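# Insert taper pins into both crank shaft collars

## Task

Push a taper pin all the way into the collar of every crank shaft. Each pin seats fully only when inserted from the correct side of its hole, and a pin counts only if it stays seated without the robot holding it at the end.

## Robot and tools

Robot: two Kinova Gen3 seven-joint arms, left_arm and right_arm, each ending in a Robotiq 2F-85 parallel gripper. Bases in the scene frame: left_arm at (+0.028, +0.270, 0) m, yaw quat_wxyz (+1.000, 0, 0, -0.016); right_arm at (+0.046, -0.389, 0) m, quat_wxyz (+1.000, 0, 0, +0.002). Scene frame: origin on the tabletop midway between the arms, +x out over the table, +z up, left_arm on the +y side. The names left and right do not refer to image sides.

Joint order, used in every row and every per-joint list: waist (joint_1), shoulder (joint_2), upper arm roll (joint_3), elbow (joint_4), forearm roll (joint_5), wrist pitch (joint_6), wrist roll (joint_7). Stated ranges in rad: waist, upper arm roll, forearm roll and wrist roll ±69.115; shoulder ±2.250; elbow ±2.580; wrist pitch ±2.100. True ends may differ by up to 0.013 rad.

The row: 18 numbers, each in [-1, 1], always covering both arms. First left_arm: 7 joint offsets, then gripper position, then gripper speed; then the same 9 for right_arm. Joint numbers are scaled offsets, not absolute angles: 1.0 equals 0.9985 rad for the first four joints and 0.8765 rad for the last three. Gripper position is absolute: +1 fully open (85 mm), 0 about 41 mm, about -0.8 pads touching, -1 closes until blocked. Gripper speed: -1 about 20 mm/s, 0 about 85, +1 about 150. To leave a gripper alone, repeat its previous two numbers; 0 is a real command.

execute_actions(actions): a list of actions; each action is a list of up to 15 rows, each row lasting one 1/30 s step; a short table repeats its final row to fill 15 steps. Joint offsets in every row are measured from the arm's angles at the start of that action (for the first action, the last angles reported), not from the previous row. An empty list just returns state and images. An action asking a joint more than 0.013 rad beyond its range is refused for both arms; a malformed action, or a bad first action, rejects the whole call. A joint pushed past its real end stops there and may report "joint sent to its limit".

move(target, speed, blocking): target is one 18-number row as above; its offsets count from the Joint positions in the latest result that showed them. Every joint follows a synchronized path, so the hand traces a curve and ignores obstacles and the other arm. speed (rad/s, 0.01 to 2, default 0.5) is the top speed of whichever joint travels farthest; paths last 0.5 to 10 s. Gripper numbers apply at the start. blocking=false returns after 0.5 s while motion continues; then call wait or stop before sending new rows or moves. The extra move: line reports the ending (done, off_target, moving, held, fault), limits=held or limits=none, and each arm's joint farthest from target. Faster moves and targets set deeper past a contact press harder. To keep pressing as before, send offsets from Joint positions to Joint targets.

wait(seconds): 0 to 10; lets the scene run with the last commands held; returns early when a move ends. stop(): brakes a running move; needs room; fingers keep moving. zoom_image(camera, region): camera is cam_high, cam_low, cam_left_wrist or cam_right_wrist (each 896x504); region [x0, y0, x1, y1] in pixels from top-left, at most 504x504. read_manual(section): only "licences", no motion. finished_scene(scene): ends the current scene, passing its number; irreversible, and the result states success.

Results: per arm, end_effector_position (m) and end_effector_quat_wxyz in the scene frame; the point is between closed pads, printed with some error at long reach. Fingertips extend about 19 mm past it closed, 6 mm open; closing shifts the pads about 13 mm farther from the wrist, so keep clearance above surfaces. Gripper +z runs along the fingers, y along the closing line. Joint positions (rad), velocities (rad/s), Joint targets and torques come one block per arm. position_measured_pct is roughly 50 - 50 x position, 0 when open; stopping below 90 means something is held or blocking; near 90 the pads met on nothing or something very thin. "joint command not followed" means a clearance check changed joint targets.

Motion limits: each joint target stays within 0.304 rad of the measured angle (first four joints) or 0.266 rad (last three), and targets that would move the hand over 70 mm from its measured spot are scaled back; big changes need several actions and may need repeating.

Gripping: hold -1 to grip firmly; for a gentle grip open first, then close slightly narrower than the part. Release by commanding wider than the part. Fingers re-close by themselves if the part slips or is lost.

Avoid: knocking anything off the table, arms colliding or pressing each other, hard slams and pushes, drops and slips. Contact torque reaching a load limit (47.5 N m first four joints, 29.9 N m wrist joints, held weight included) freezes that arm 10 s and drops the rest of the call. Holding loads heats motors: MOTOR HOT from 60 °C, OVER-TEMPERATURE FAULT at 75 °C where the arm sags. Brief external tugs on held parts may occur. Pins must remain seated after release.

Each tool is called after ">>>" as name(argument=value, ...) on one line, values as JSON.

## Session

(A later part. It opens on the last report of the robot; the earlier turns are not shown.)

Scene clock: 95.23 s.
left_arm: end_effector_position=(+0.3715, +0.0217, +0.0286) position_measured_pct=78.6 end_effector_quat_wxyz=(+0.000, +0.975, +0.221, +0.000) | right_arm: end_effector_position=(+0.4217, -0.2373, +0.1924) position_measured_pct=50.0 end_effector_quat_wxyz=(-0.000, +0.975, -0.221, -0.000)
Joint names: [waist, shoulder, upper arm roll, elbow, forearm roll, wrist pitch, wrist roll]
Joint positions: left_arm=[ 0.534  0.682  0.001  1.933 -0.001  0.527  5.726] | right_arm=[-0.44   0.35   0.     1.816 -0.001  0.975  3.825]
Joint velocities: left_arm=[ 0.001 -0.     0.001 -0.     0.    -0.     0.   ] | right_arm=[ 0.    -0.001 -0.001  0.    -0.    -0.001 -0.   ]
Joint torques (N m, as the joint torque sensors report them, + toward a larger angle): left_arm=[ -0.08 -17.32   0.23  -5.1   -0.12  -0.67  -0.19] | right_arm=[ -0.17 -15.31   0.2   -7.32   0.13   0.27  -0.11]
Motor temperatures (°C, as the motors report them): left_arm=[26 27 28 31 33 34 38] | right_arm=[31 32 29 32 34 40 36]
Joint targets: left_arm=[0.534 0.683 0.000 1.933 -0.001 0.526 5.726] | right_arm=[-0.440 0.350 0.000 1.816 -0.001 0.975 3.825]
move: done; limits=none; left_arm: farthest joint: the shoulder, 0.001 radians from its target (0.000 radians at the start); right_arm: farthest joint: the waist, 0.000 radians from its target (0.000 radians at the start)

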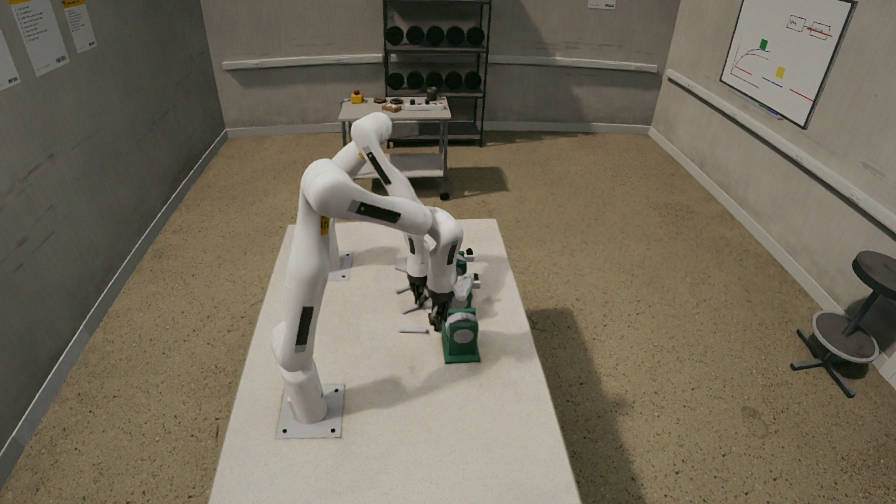

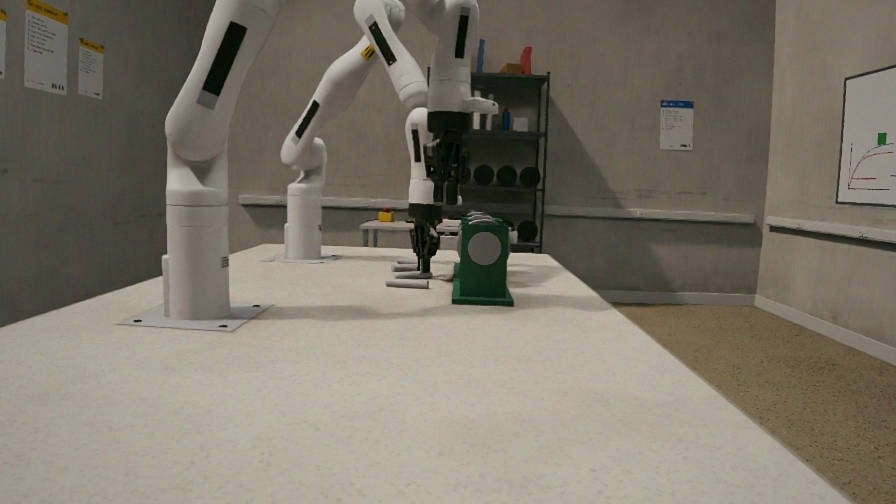

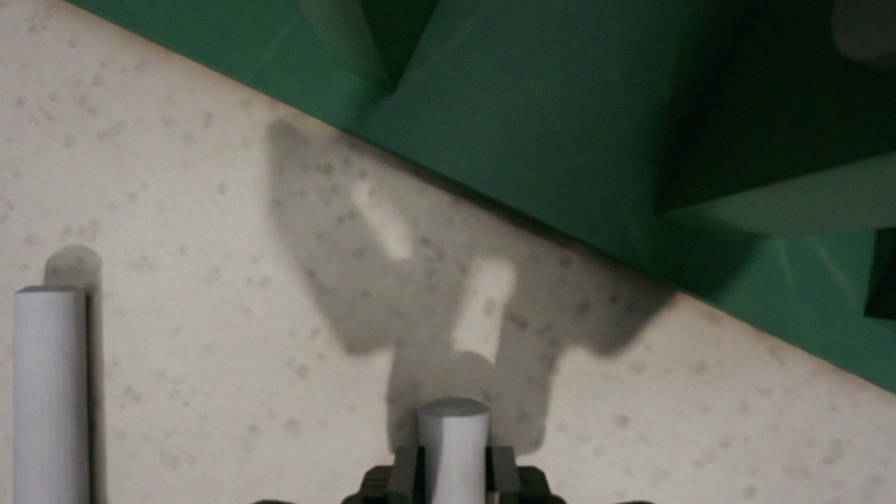

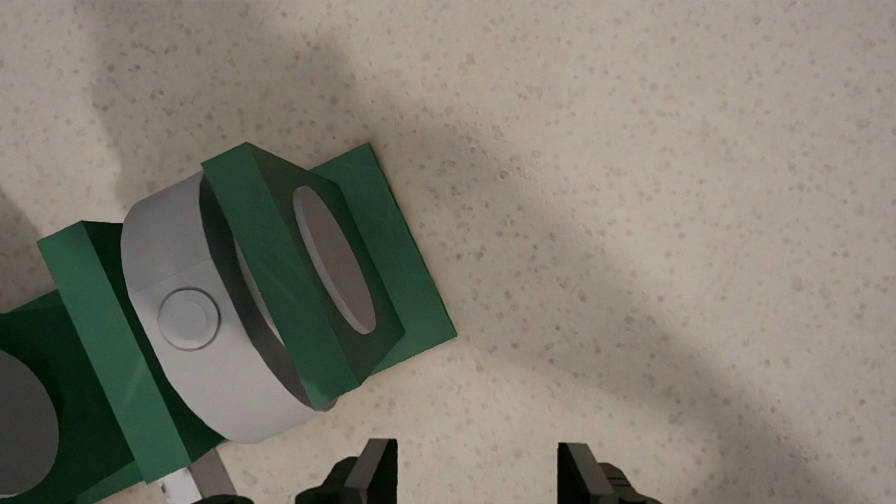

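>>> move(target=[-0.1,-0.333,0,-0.083,0,0.471,0.1,-1,0, -0.15,0,0,0.08,0,-0.091,0,0,0], speed=0.8)

>>> move(target=[-0.73,0,0,0,0.57,0.3,1,-1,0, -0.201,0.12,0,-0.096,0,-0.027,0,0,0], speed=1.1)

Scene clock: 98.90 s.
left_arm: end_effector_position=(+0.3730, +0.0682, +0.1840) position_measured_pct=78.6 end_effector_quat_wxyz=(+0.001, +0.950, +0.311, +0.001) | right_arm: end_effector_position=(+0.3826, -0.1913, +0.1722) position_measured_pct=50.0 end_effector_quat_wxyz=(-0.000, +0.989, -0.147, -0.000)
Joint names: [waist, shoulder, upper arm roll, elbow, forearm roll, wrist pitch, wrist roll]
Joint positions: left_arm=[ 0.435  0.349  0.001  1.85  -0.001  0.94   5.814] | right_arm=[-0.59   0.35   0.     1.896 -0.001  0.895  3.825]
Joint velocities: left_arm=[-0.002 -0.003 -0.001 -0.    -0.     0.    -0.   ] | right_arm=[-0.001 -0.001  0.     0.001 -0.     0.    -0.   ]
Joint torques (N m, as the joint torque sensors report them, + toward a larger angle): left_arm=[  0.09 -15.65  -0.12  -7.77  -0.03  -0.02  -0.36] | right_arm=[ -0.16 -14.59   0.37  -6.93  -0.05   0.23   0.01]
Motor temperatures (°C, as the motors report them): left_arm=[26 27 28 31 33 34 38] | right_arm=[31 32 29 32 34 40 36]
Joint targets: left_arm=[0.434 0.349 0.001 1.850 -0.001 0.940 5.814] | right_arm=[-0.590 0.350 0.000 1.896 -0.001 0.895 3.825]
move: done; limits=none; left_arm: farthest joint: the waist, 0.000 radians from its target (0.100 radians at the start); right_arm: farthest joint: the waist, 0.000 radians from its target (0.149 radians at the start)

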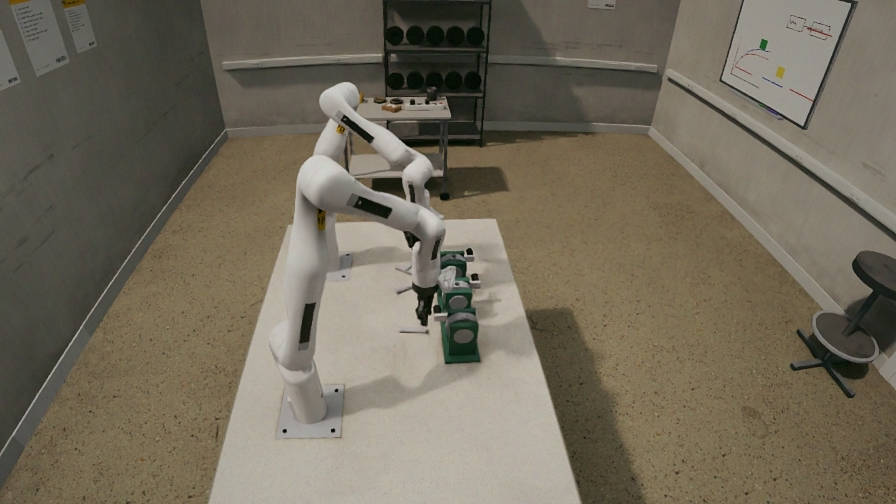

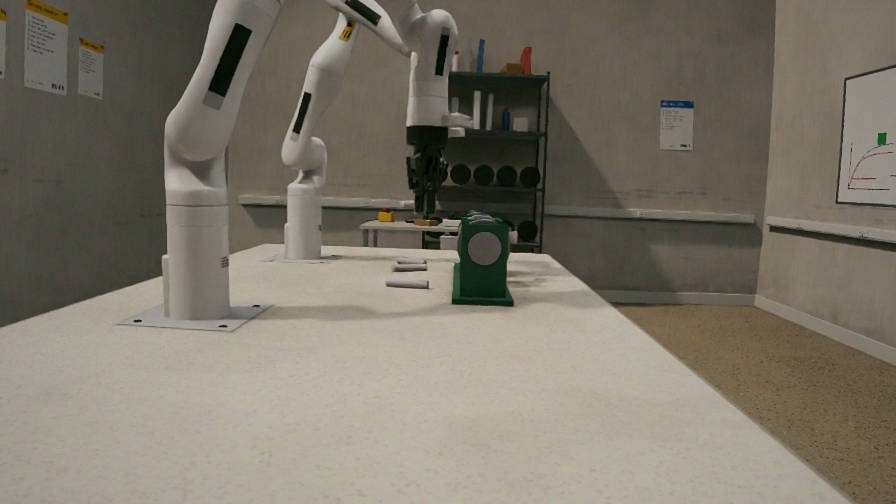

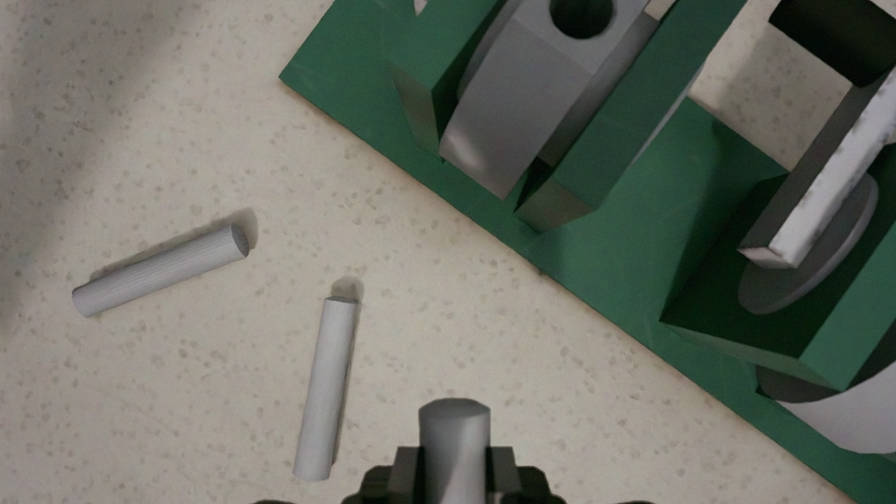

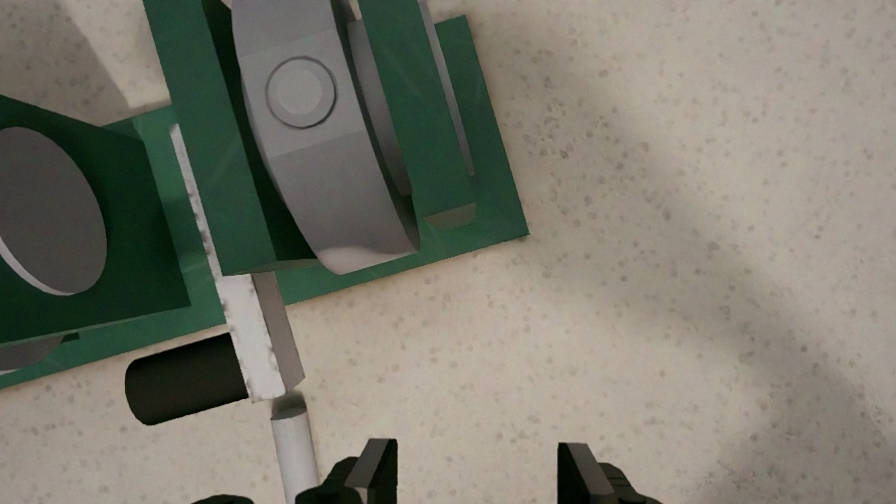

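Scene clock: 100.43 s.
left_arm: end_effector_position=(+0.3976, +0.1995, +0.2232) position_measured_pct=78.6 end_effector_quat_wxyz=(+0.046, +0.313, +0.916, -0.246) | right_arm: end_effector_position=(+0.3655, -0.0986, +0.1463) position_measured_pct=50.0 end_effector_quat_wxyz=(-0.000, +0.999, -0.047, -0.000)
Joint names: [waist, shoulder, upper arm roll, elbow, forearm roll, wrist pitch, wrist roll]
Joint positions: left_arm=[-0.294  0.349  0.001  1.85   0.498  1.203  6.691] | right_arm=[-0.791  0.47   0.     1.8   -0.001  0.872  3.825]
Joint velocities: left_arm=[-0.002  0.    -0.001  0.001  0.     0.     0.   ] | right_arm=[-0.     0.002  0.     0.    -0.    -0.     0.   ]
Joint torques (N m, as the joint torque sensors report them, + toward a larger angle): left_arm=[ -0.11 -14.54   0.46  -7.46   1.18   0.69  -0.23] | right_arm=[ -0.52 -16.49   0.32  -6.25   0.12  -0.18   0.01]
Motor temperatures (°C, as the motors report them): left_arm=[26 27 28 31 33 34 38] | right_arm=[31 32 29 32 34 40 36]
Joint targets: left_arm=[-0.294 0.349 0.001 1.850 0.498 1.203 6.691] | right_arm=[-0.791 0.470 0.000 1.800 -0.001 0.872 3.825]
move: done; limits=none; left_arm: farthest joint: the waist, 0.000 radians from its target (0.728 radians at the start); right_arm: farthest joint: the waist, 0.000 radians from its target (0.201 radians at the start)

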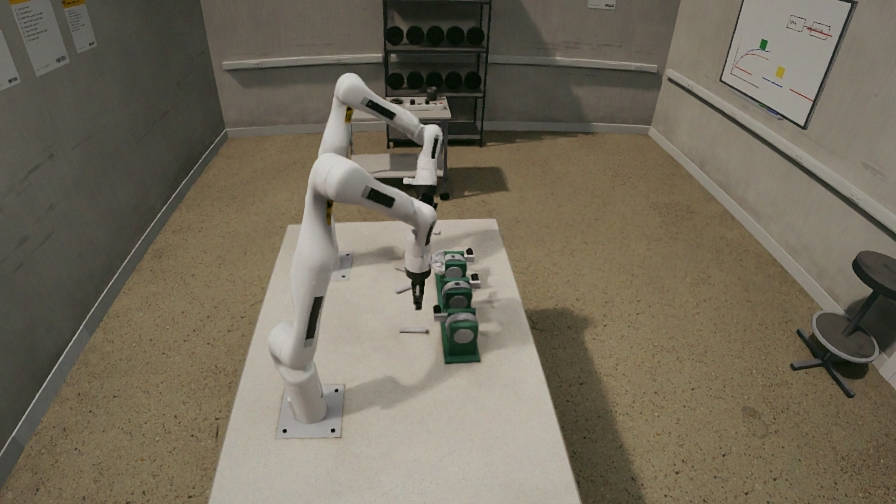

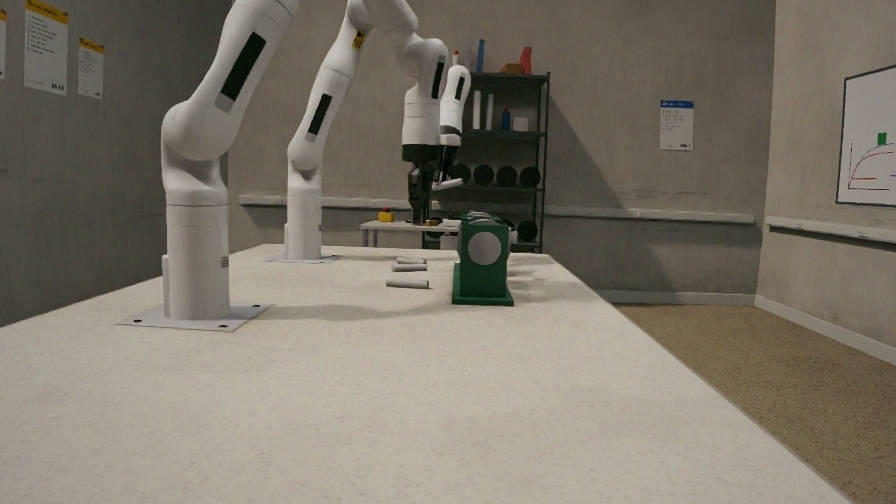

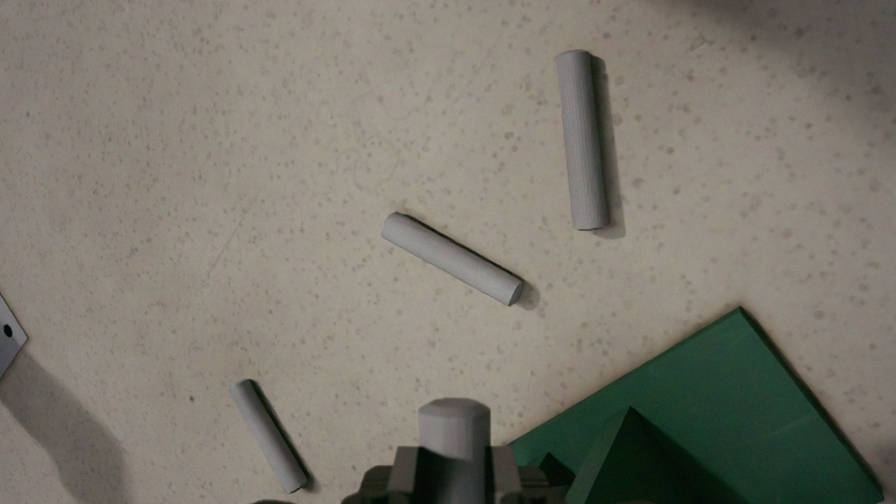

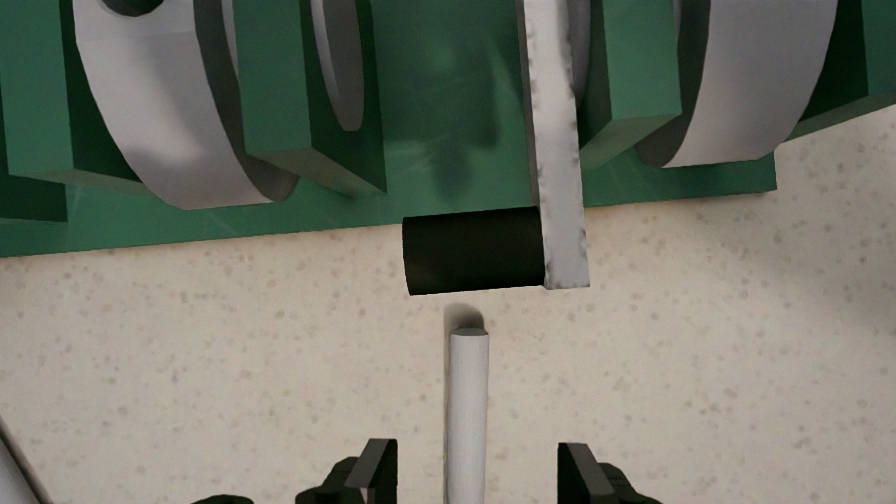

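>>> move(target=[-0.25,0.2,0,-0.05,0.69,0.46,1,-1,0, -0.005,0.2287,0,0.0917,0,-0.3655,-0.034,0,0], speed=1.0)

Scene clock: 102.87 s.
left_arm: end_effector_position=(+0.4699, +0.1712, +0.3312) position_measured_pct=78.6 end_effector_quat_wxyz=(-0.121, -0.276, +0.756, -0.581) | right_arm: end_effector_position=(+0.3671, -0.0940, +0.0281) position_measured_pct=50.0 end_effector_quat_wxyz=(-0.000, +0.998, -0.060, +0.000)
Joint names: [waist, shoulder, upper arm roll, elbow, forearm roll, wrist pitch, wrist roll]
Joint positions: left_arm=[-0.543  0.549  0.     1.8    1.103  1.606  7.567] | right_arm=[-0.796  0.698  0.     1.892 -0.001  0.551  3.795]
Joint velocities: left_arm=[-0.003  0.003  0.001  0.     0.    -0.001  0.   ] | right_arm=[-0.     0.002  0.001  0.    -0.     0.     0.   ]
Joint torques (N m, as the joint torque sensors report them, + toward a larger angle): left_arm=[ -0.04 -16.9    1.81  -5.62   1.88   2.25   0.07] | right_arm=[ -0.38 -18.65   0.26  -4.47   0.05   0.48  -0.27]
Motor temperatures (°C, as the motors report them): left_arm=[26 27 28 31 33 34 38] | right_arm=[31 32 29 32 34 40 36]
Joint targets: left_arm=[-0.544 0.549 0.001 1.800 1.103 1.606 7.567] | right_arm=[-0.796 0.698 0.000 1.891 -0.001 0.551 3.795]
move: done; limits=none; left_arm: farthest joint: the upper arm roll, 0.001 radians from its target (0.000 radians at the start); right_arm: farthest joint: the waist, 0.000 radians from its target (0.005 radians at the start)

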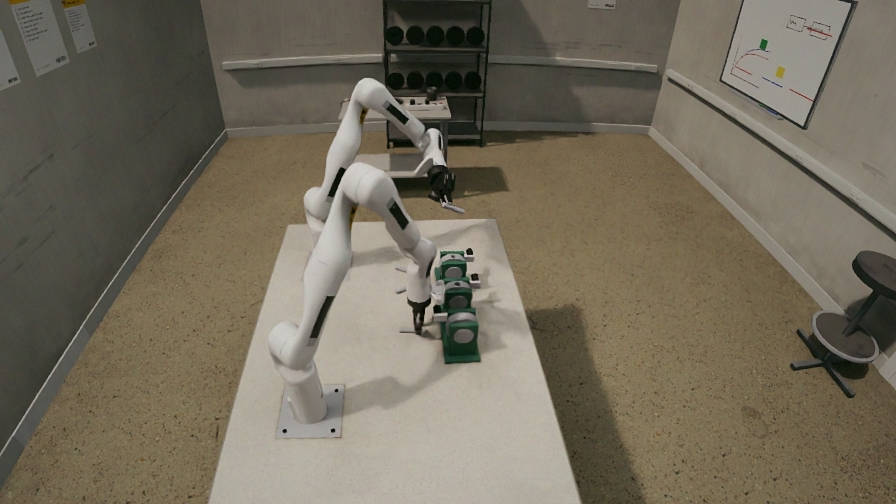

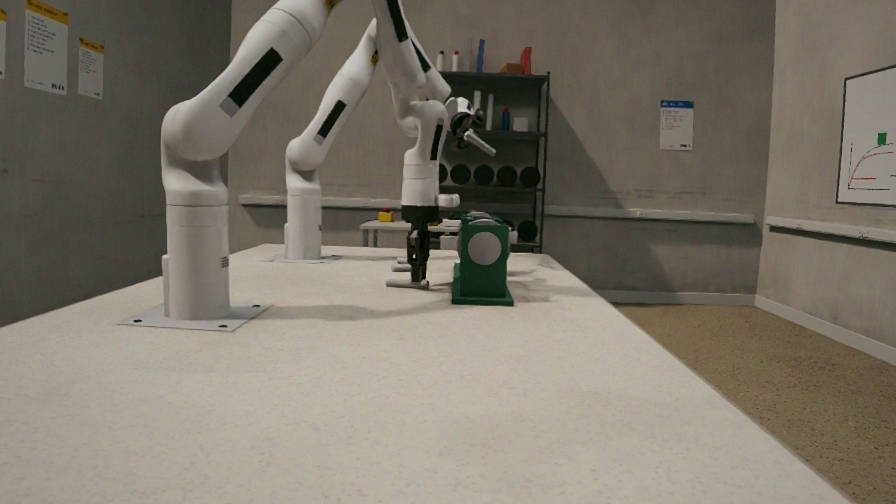

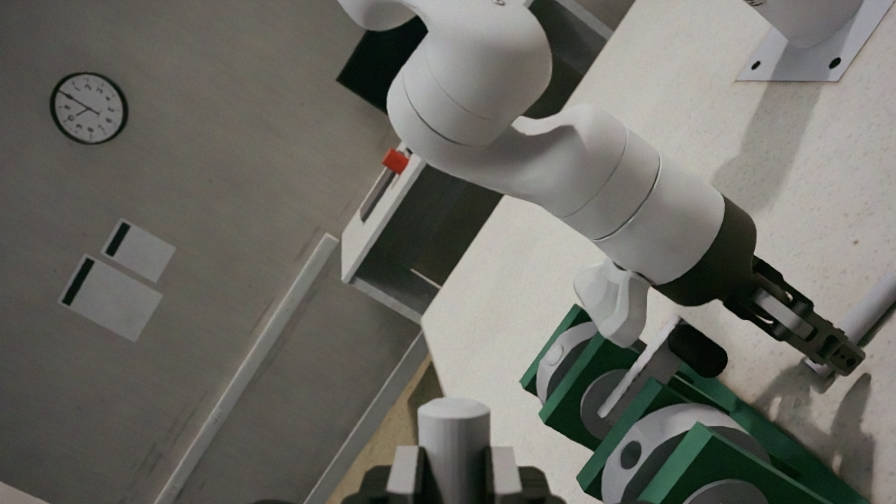

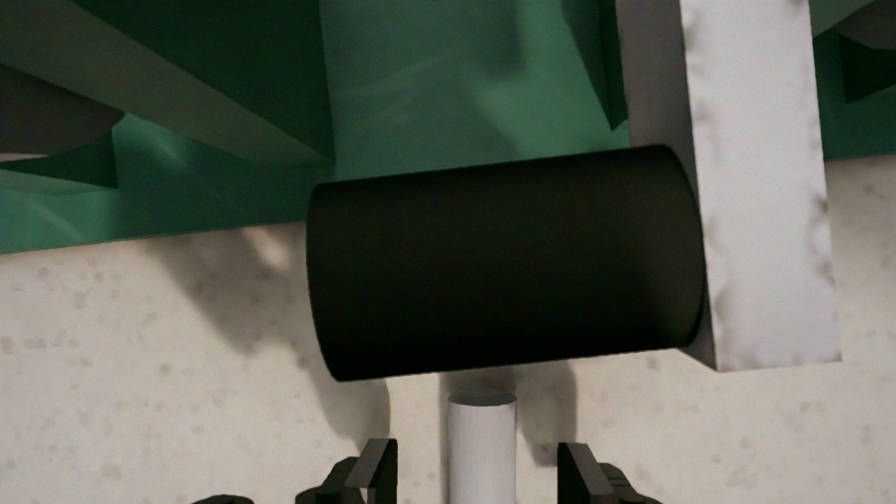

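Close right; left to its insert pose.

>>> move(target=[0.0977,0.4353,0,-0.128,0.1115,0.1752,0.842,-1,0, 0,0,0,0,0,0,0,-1,0.3], speed=0.9)

Scene clock: 104.47 s.
left_arm: end_effector_position=(+0.4932, +0.1359, +0.2403) position_measured_pct=78.6 end_effector_quat_wxyz=(+0.500, +0.500, -0.500, +0.500) | right_arm: end_effector_position=(+0.3671, -0.0941, +0.0285) position_measured_pct=79.0 end_effector_quat_wxyz=(-0.000, +0.998, -0.060, +0.000)
Joint names: [waist, shoulder, upper arm roll, elbow, forearm roll, wrist pitch, wrist roll]
Joint positions: left_arm=[-0.446  0.983  0.     1.672  1.201  1.759  8.305] | right_arm=[-0.796  0.697  0.     1.892 -0.001  0.552  3.795]
Joint velocities: left_arm=[ 0.     0.003 -0.     0.001 -0.     0.001  0.   ] | right_arm=[ 0.    -0.    -0.     0.001  0.    -0.001 -0.   ]
Joint torques (N m, as the joint torque sensors report them, + toward a larger angle): left_arm=[ -0.22 -20.94   3.08  -2.88   1.7    3.38  -0.11] | right_arm=[ -0.26 -17.72   0.59  -4.46   0.13  -0.08  -0.17]
Motor temperatures (°C, as the motors report them): left_arm=[26 28 28 31 33 34 38] | right_arm=[31 32 29 32 34 40 36]
Joint targets: left_arm=[-0.446 0.984 0.000 1.672 1.201 1.759 8.305] | right_arm=[-0.796 0.698 0.000 1.892 -0.001 0.551 3.795]
move: done; limits=none; left_arm: farthest joint: the waist, 0.000 radians from its target (0.098 radians at the start); right_arm: farthest joint: the shoulder, 0.001 radians from its target (0.000 radians at the start)

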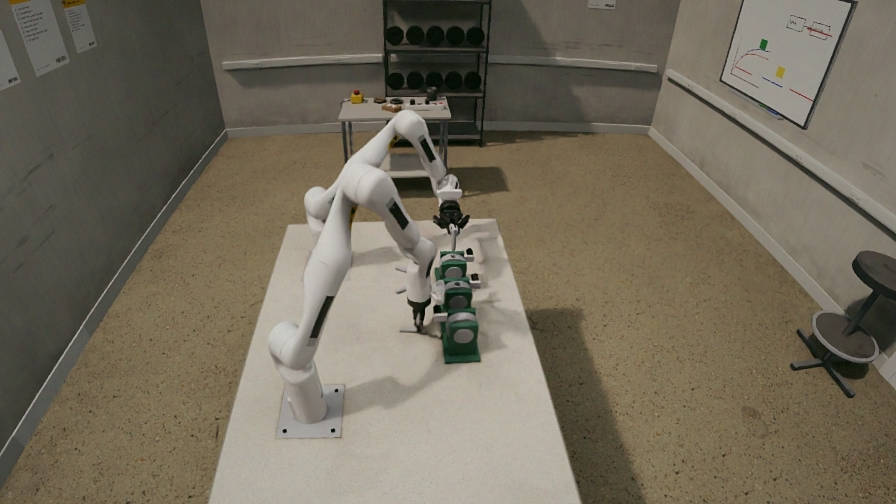

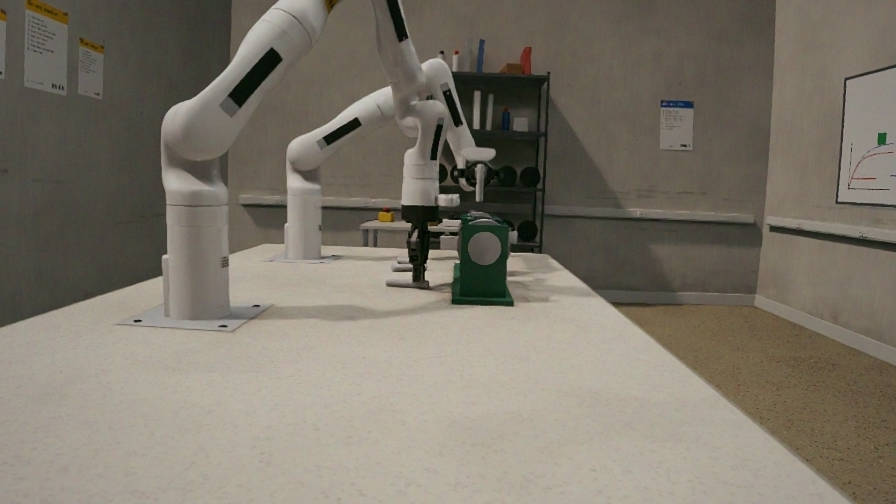

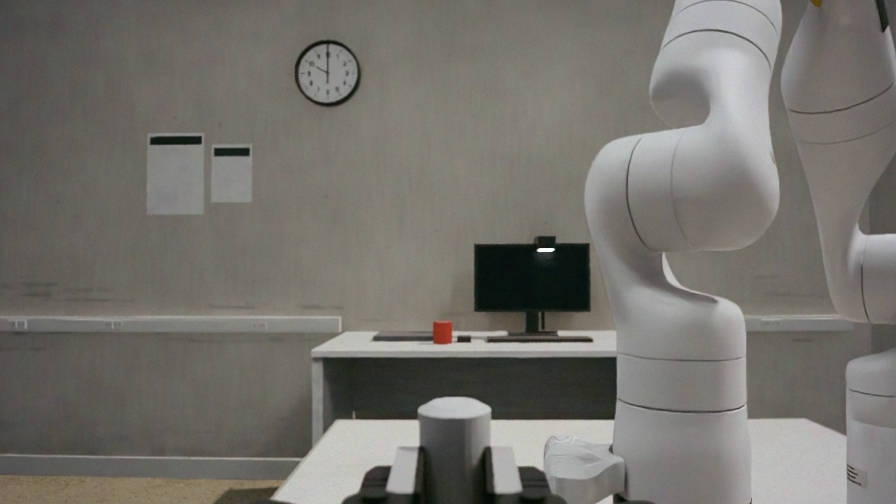

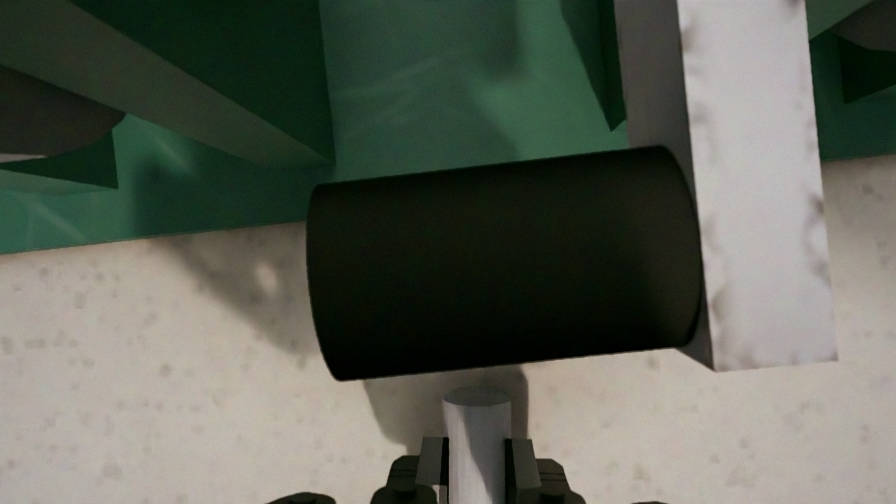

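>>> move(target=[-0.0028,0.0325,0,-0.007,-0.008,-0.0107,-0.028,-1,0, 0,-0.348,0,-0.042,0,0.444,0,-1,0], speed=0.7)

>>> zoom_image(camera="cam_low", region=[445,170,515,235])

>>> zoom_image(camera="cam_high", region=[425,220,485,280])

Scene clock: 106.37 s.
left_arm: end_effector_position=(+0.4931, +0.1373, +0.2248) position_measured_pct=78.6 end_effector_quat_wxyz=(+0.500, +0.500, -0.500, +0.500) | right_arm: end_effector_position=(+0.3414, -0.1203, +0.1838) position_measured_pct=79.0 end_effector_quat_wxyz=(-0.000, +0.998, -0.060, +0.000)
Joint names: [waist, shoulder, upper arm roll, elbow, forearm roll, wrist pitch, wrist roll]
Joint positions: left_arm=[-0.449  1.016  0.     1.665  1.194  1.75   8.281] | right_arm=[-0.796  0.35   0.     1.85  -0.001  0.941  3.795]
Joint velocities: left_arm=[-0.     0.     0.001 -0.     0.     0.001 -0.   ] | right_arm=[-0.    -0.    -0.001 -0.     0.    -0.    -0.   ]
Joint torques (N m, as the joint torque sensors report them, + toward a larger angle): left_arm=[ -0.3  -20.98   2.35  -2.65   1.13   2.81  -0.18] | right_arm=[ -0.59 -15.35   0.39  -7.1    0.21   0.14  -0.16]
Motor temperatures (°C, as the motors report them): left_arm=[26 28 28 31 33 34 38] | right_arm=[31 32 29 32 34 40 36]
Joint targets: left_arm=[-0.449 1.016 0.000 1.665 1.194 1.750 8.281] | right_arm=[-0.796 0.350 0.000 1.850 -0.001 0.941 3.795]
move: done; limits=none; left_arm: farthest joint: the waist, 0.000 radians from its target (0.003 radians at the start); right_arm: farthest joint: the shoulder, 0.001 radians from its target (0.348 radians at the start)

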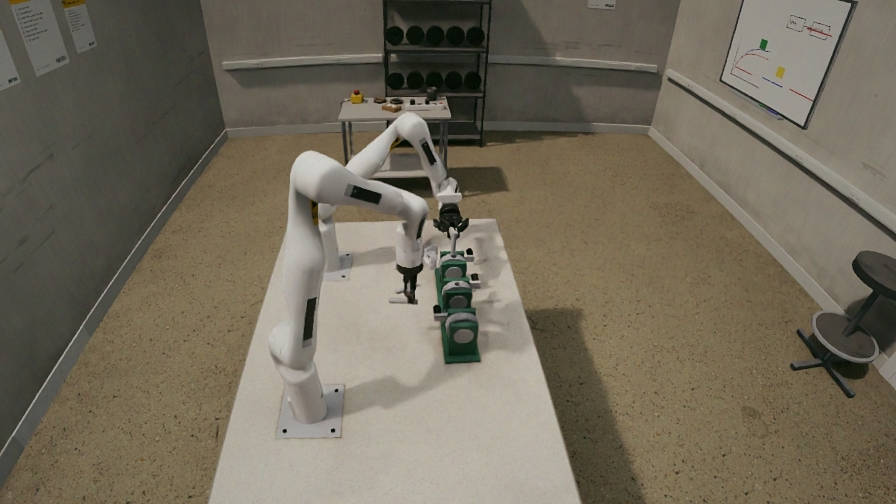

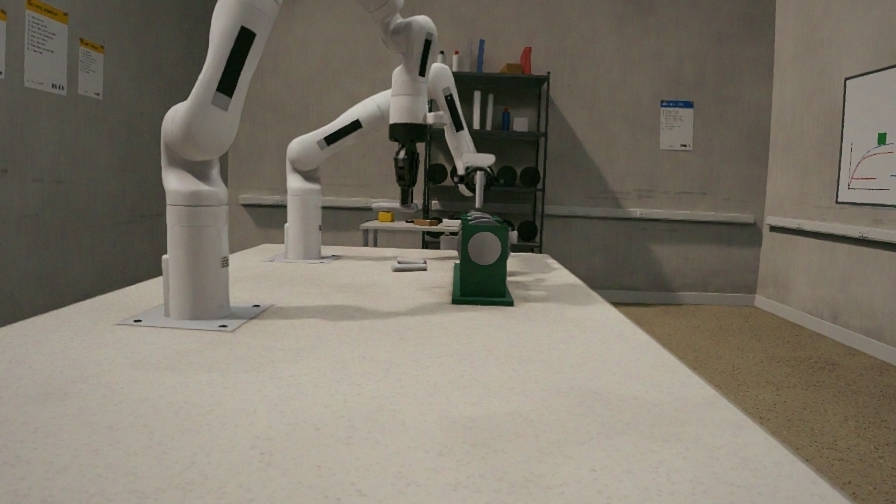

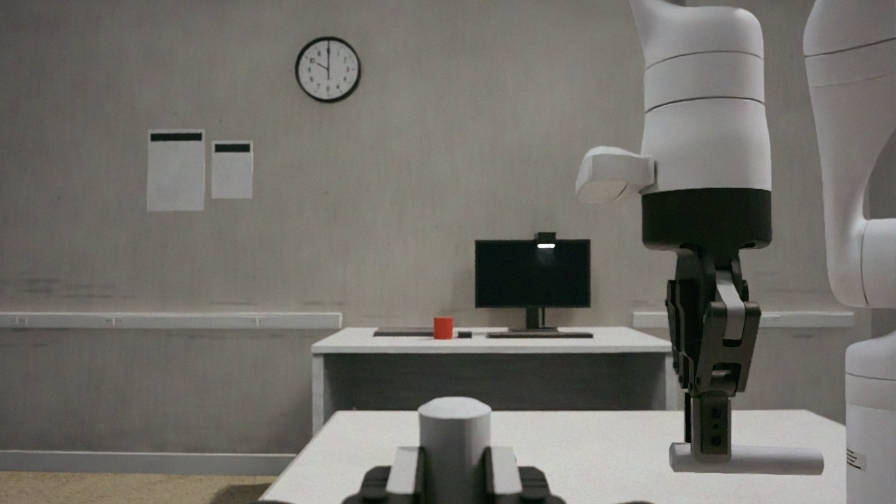

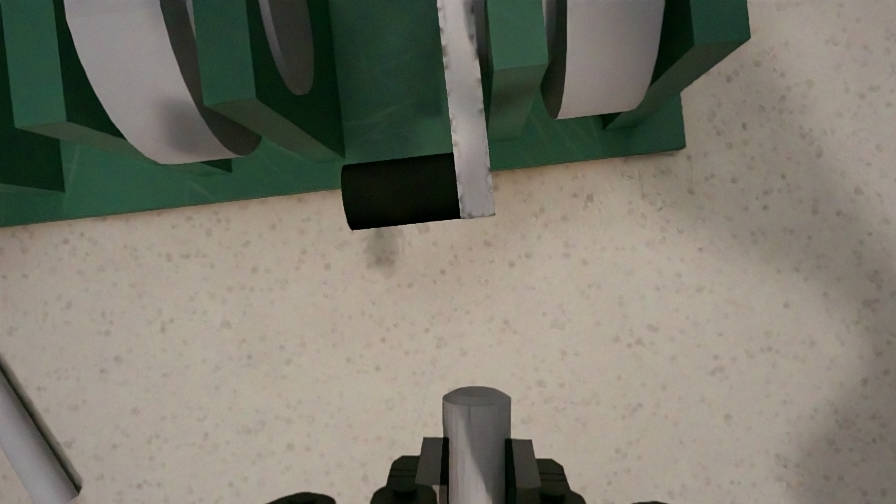

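Region (445, 170, 515, 235) of cam_low's 896x504 image, scaled by 7.200, with more detail than that image has; it fills the top 468 rows of this view, and the rest is white.

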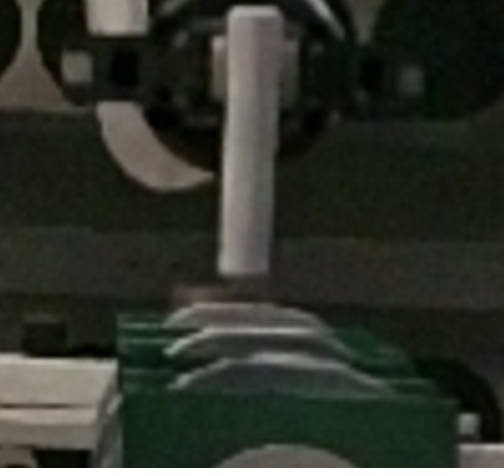

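Region (425, 220, 485, 280) of cam_high's 896x504 image, scaled by 8.400, with more detail than that image has.

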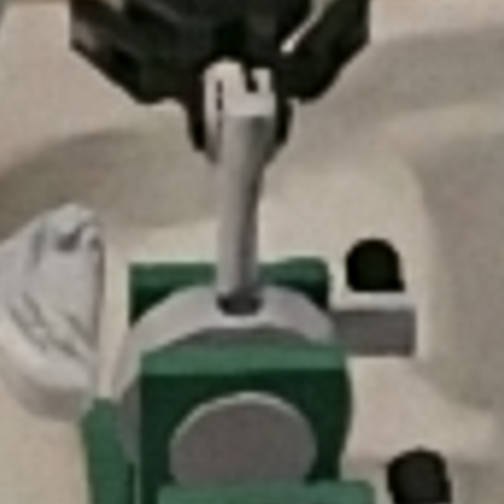

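>>> move(target=[0,0.021,0,-0.004,-0.0035,-0.007,-0.0186,-1,0, 0.4,0,0,0,-0.34,0.18,-1,-1,0], speed=0.9)

>>> zoom_image(camera="cam_low", region=[445,170,515,235])

Scene clock: 108.27 s.
left_arm: end_effector_position=(+0.4928, +0.1372, +0.2150) position_measured_pct=78.6 end_effector_quat_wxyz=(+0.500, +0.500, -0.500, +0.500) | right_arm: end_effector_position=(+0.3523, -0.1976, +0.1975) position_measured_pct=79.0 end_effector_quat_wxyz=(+0.011, +0.706, -0.693, -0.148)
Joint names: [waist, shoulder, upper arm roll, elbow, forearm roll, wrist pitch, wrist roll]
Joint positions: left_arm=[-0.449  1.037  0.     1.661  1.191  1.744  8.264] | right_arm=[-0.397  0.35   0.     1.85  -0.299  1.099  2.918]
Joint velocities: left_arm=[ 0.     0.    -0.002  0.    -0.     0.001  0.   ] | right_arm=[ 0.003  0.001  0.001 -0.002 -0.    -0.001  0.   ]
Joint torques (N m, as the joint torque sensors report them, + toward a larger angle): left_arm=[ -0.29 -21.07   2.94  -2.92   1.37   3.33  -0.06] | right_arm=[ -0.15 -14.84   0.38  -6.97  -0.89   0.79  -0.2 ]
Motor temperatures (°C, as the motors report them): left_arm=[26 28 28 31 33 34 38] | right_arm=[31 32 29 32 34 40 36]
Joint targets: left_arm=[-0.449 1.037 0.000 1.661 1.191 1.744 8.264] | right_arm=[-0.396 0.350 0.000 1.850 -0.299 1.099 2.918]
move: done; limits=none; left_arm: farthest joint: the waist, 0.000 radians from its target (0.000 radians at the start); right_arm: farthest joint: the waist, 0.000 radians from its target (0.399 radians at the start)

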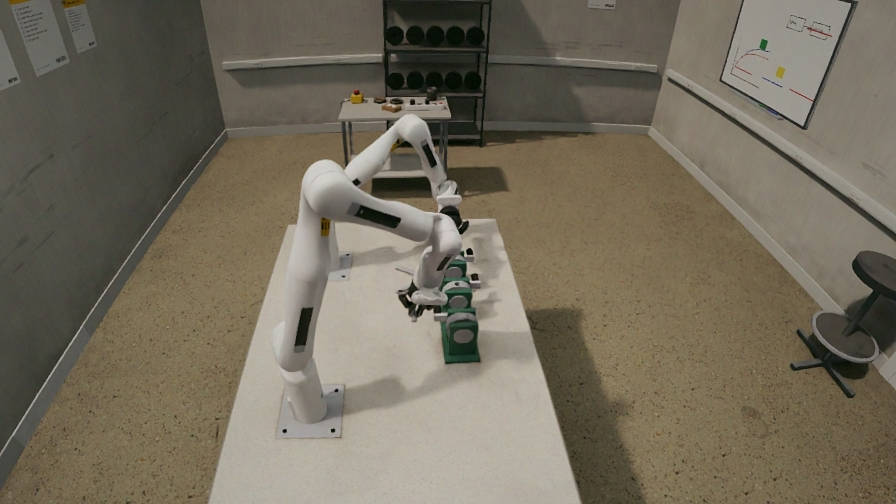

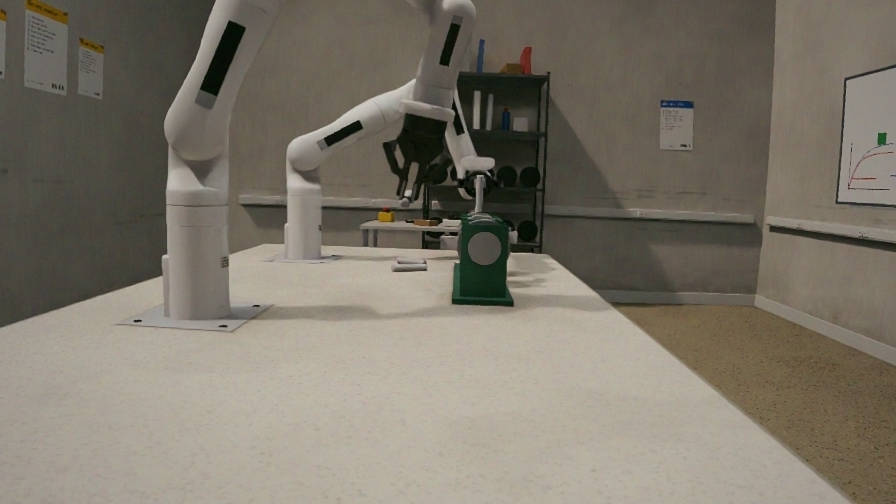

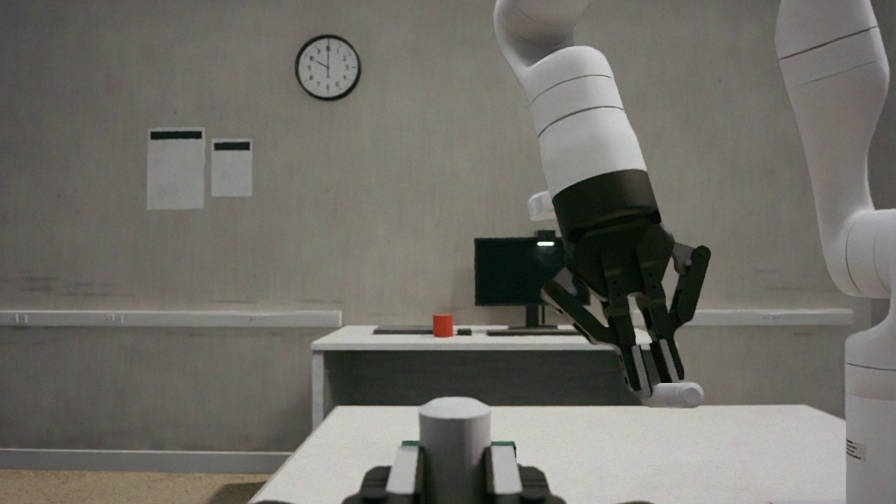

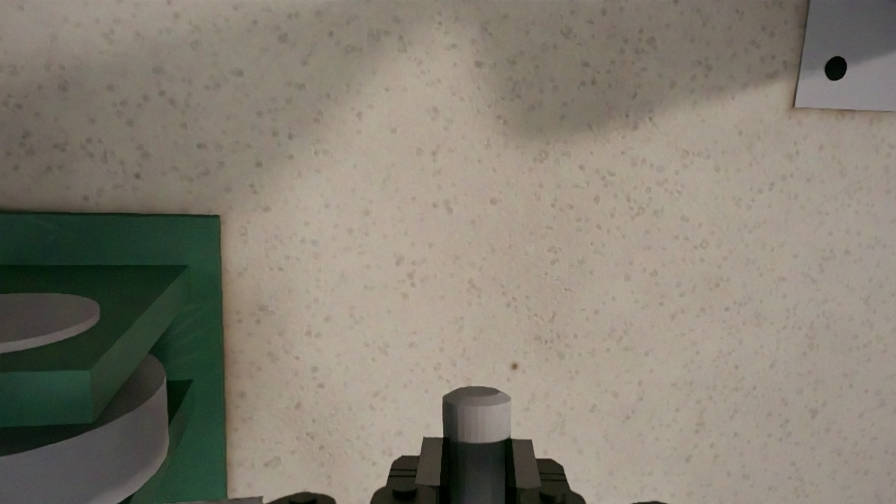

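Region (445, 170, 515, 235) of cam_low's 896x504 image, scaled by 7.200, with more detail than that image has; it fills the top 468 rows of this view, and the rest is white.

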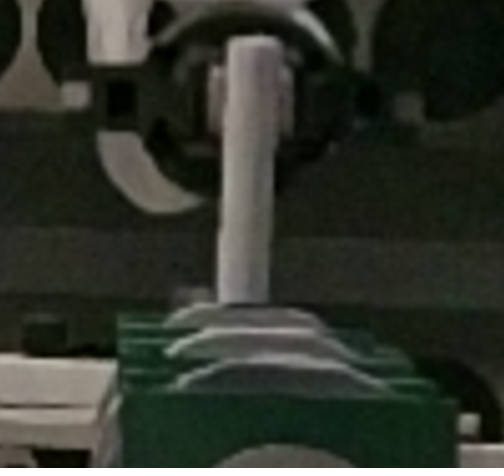

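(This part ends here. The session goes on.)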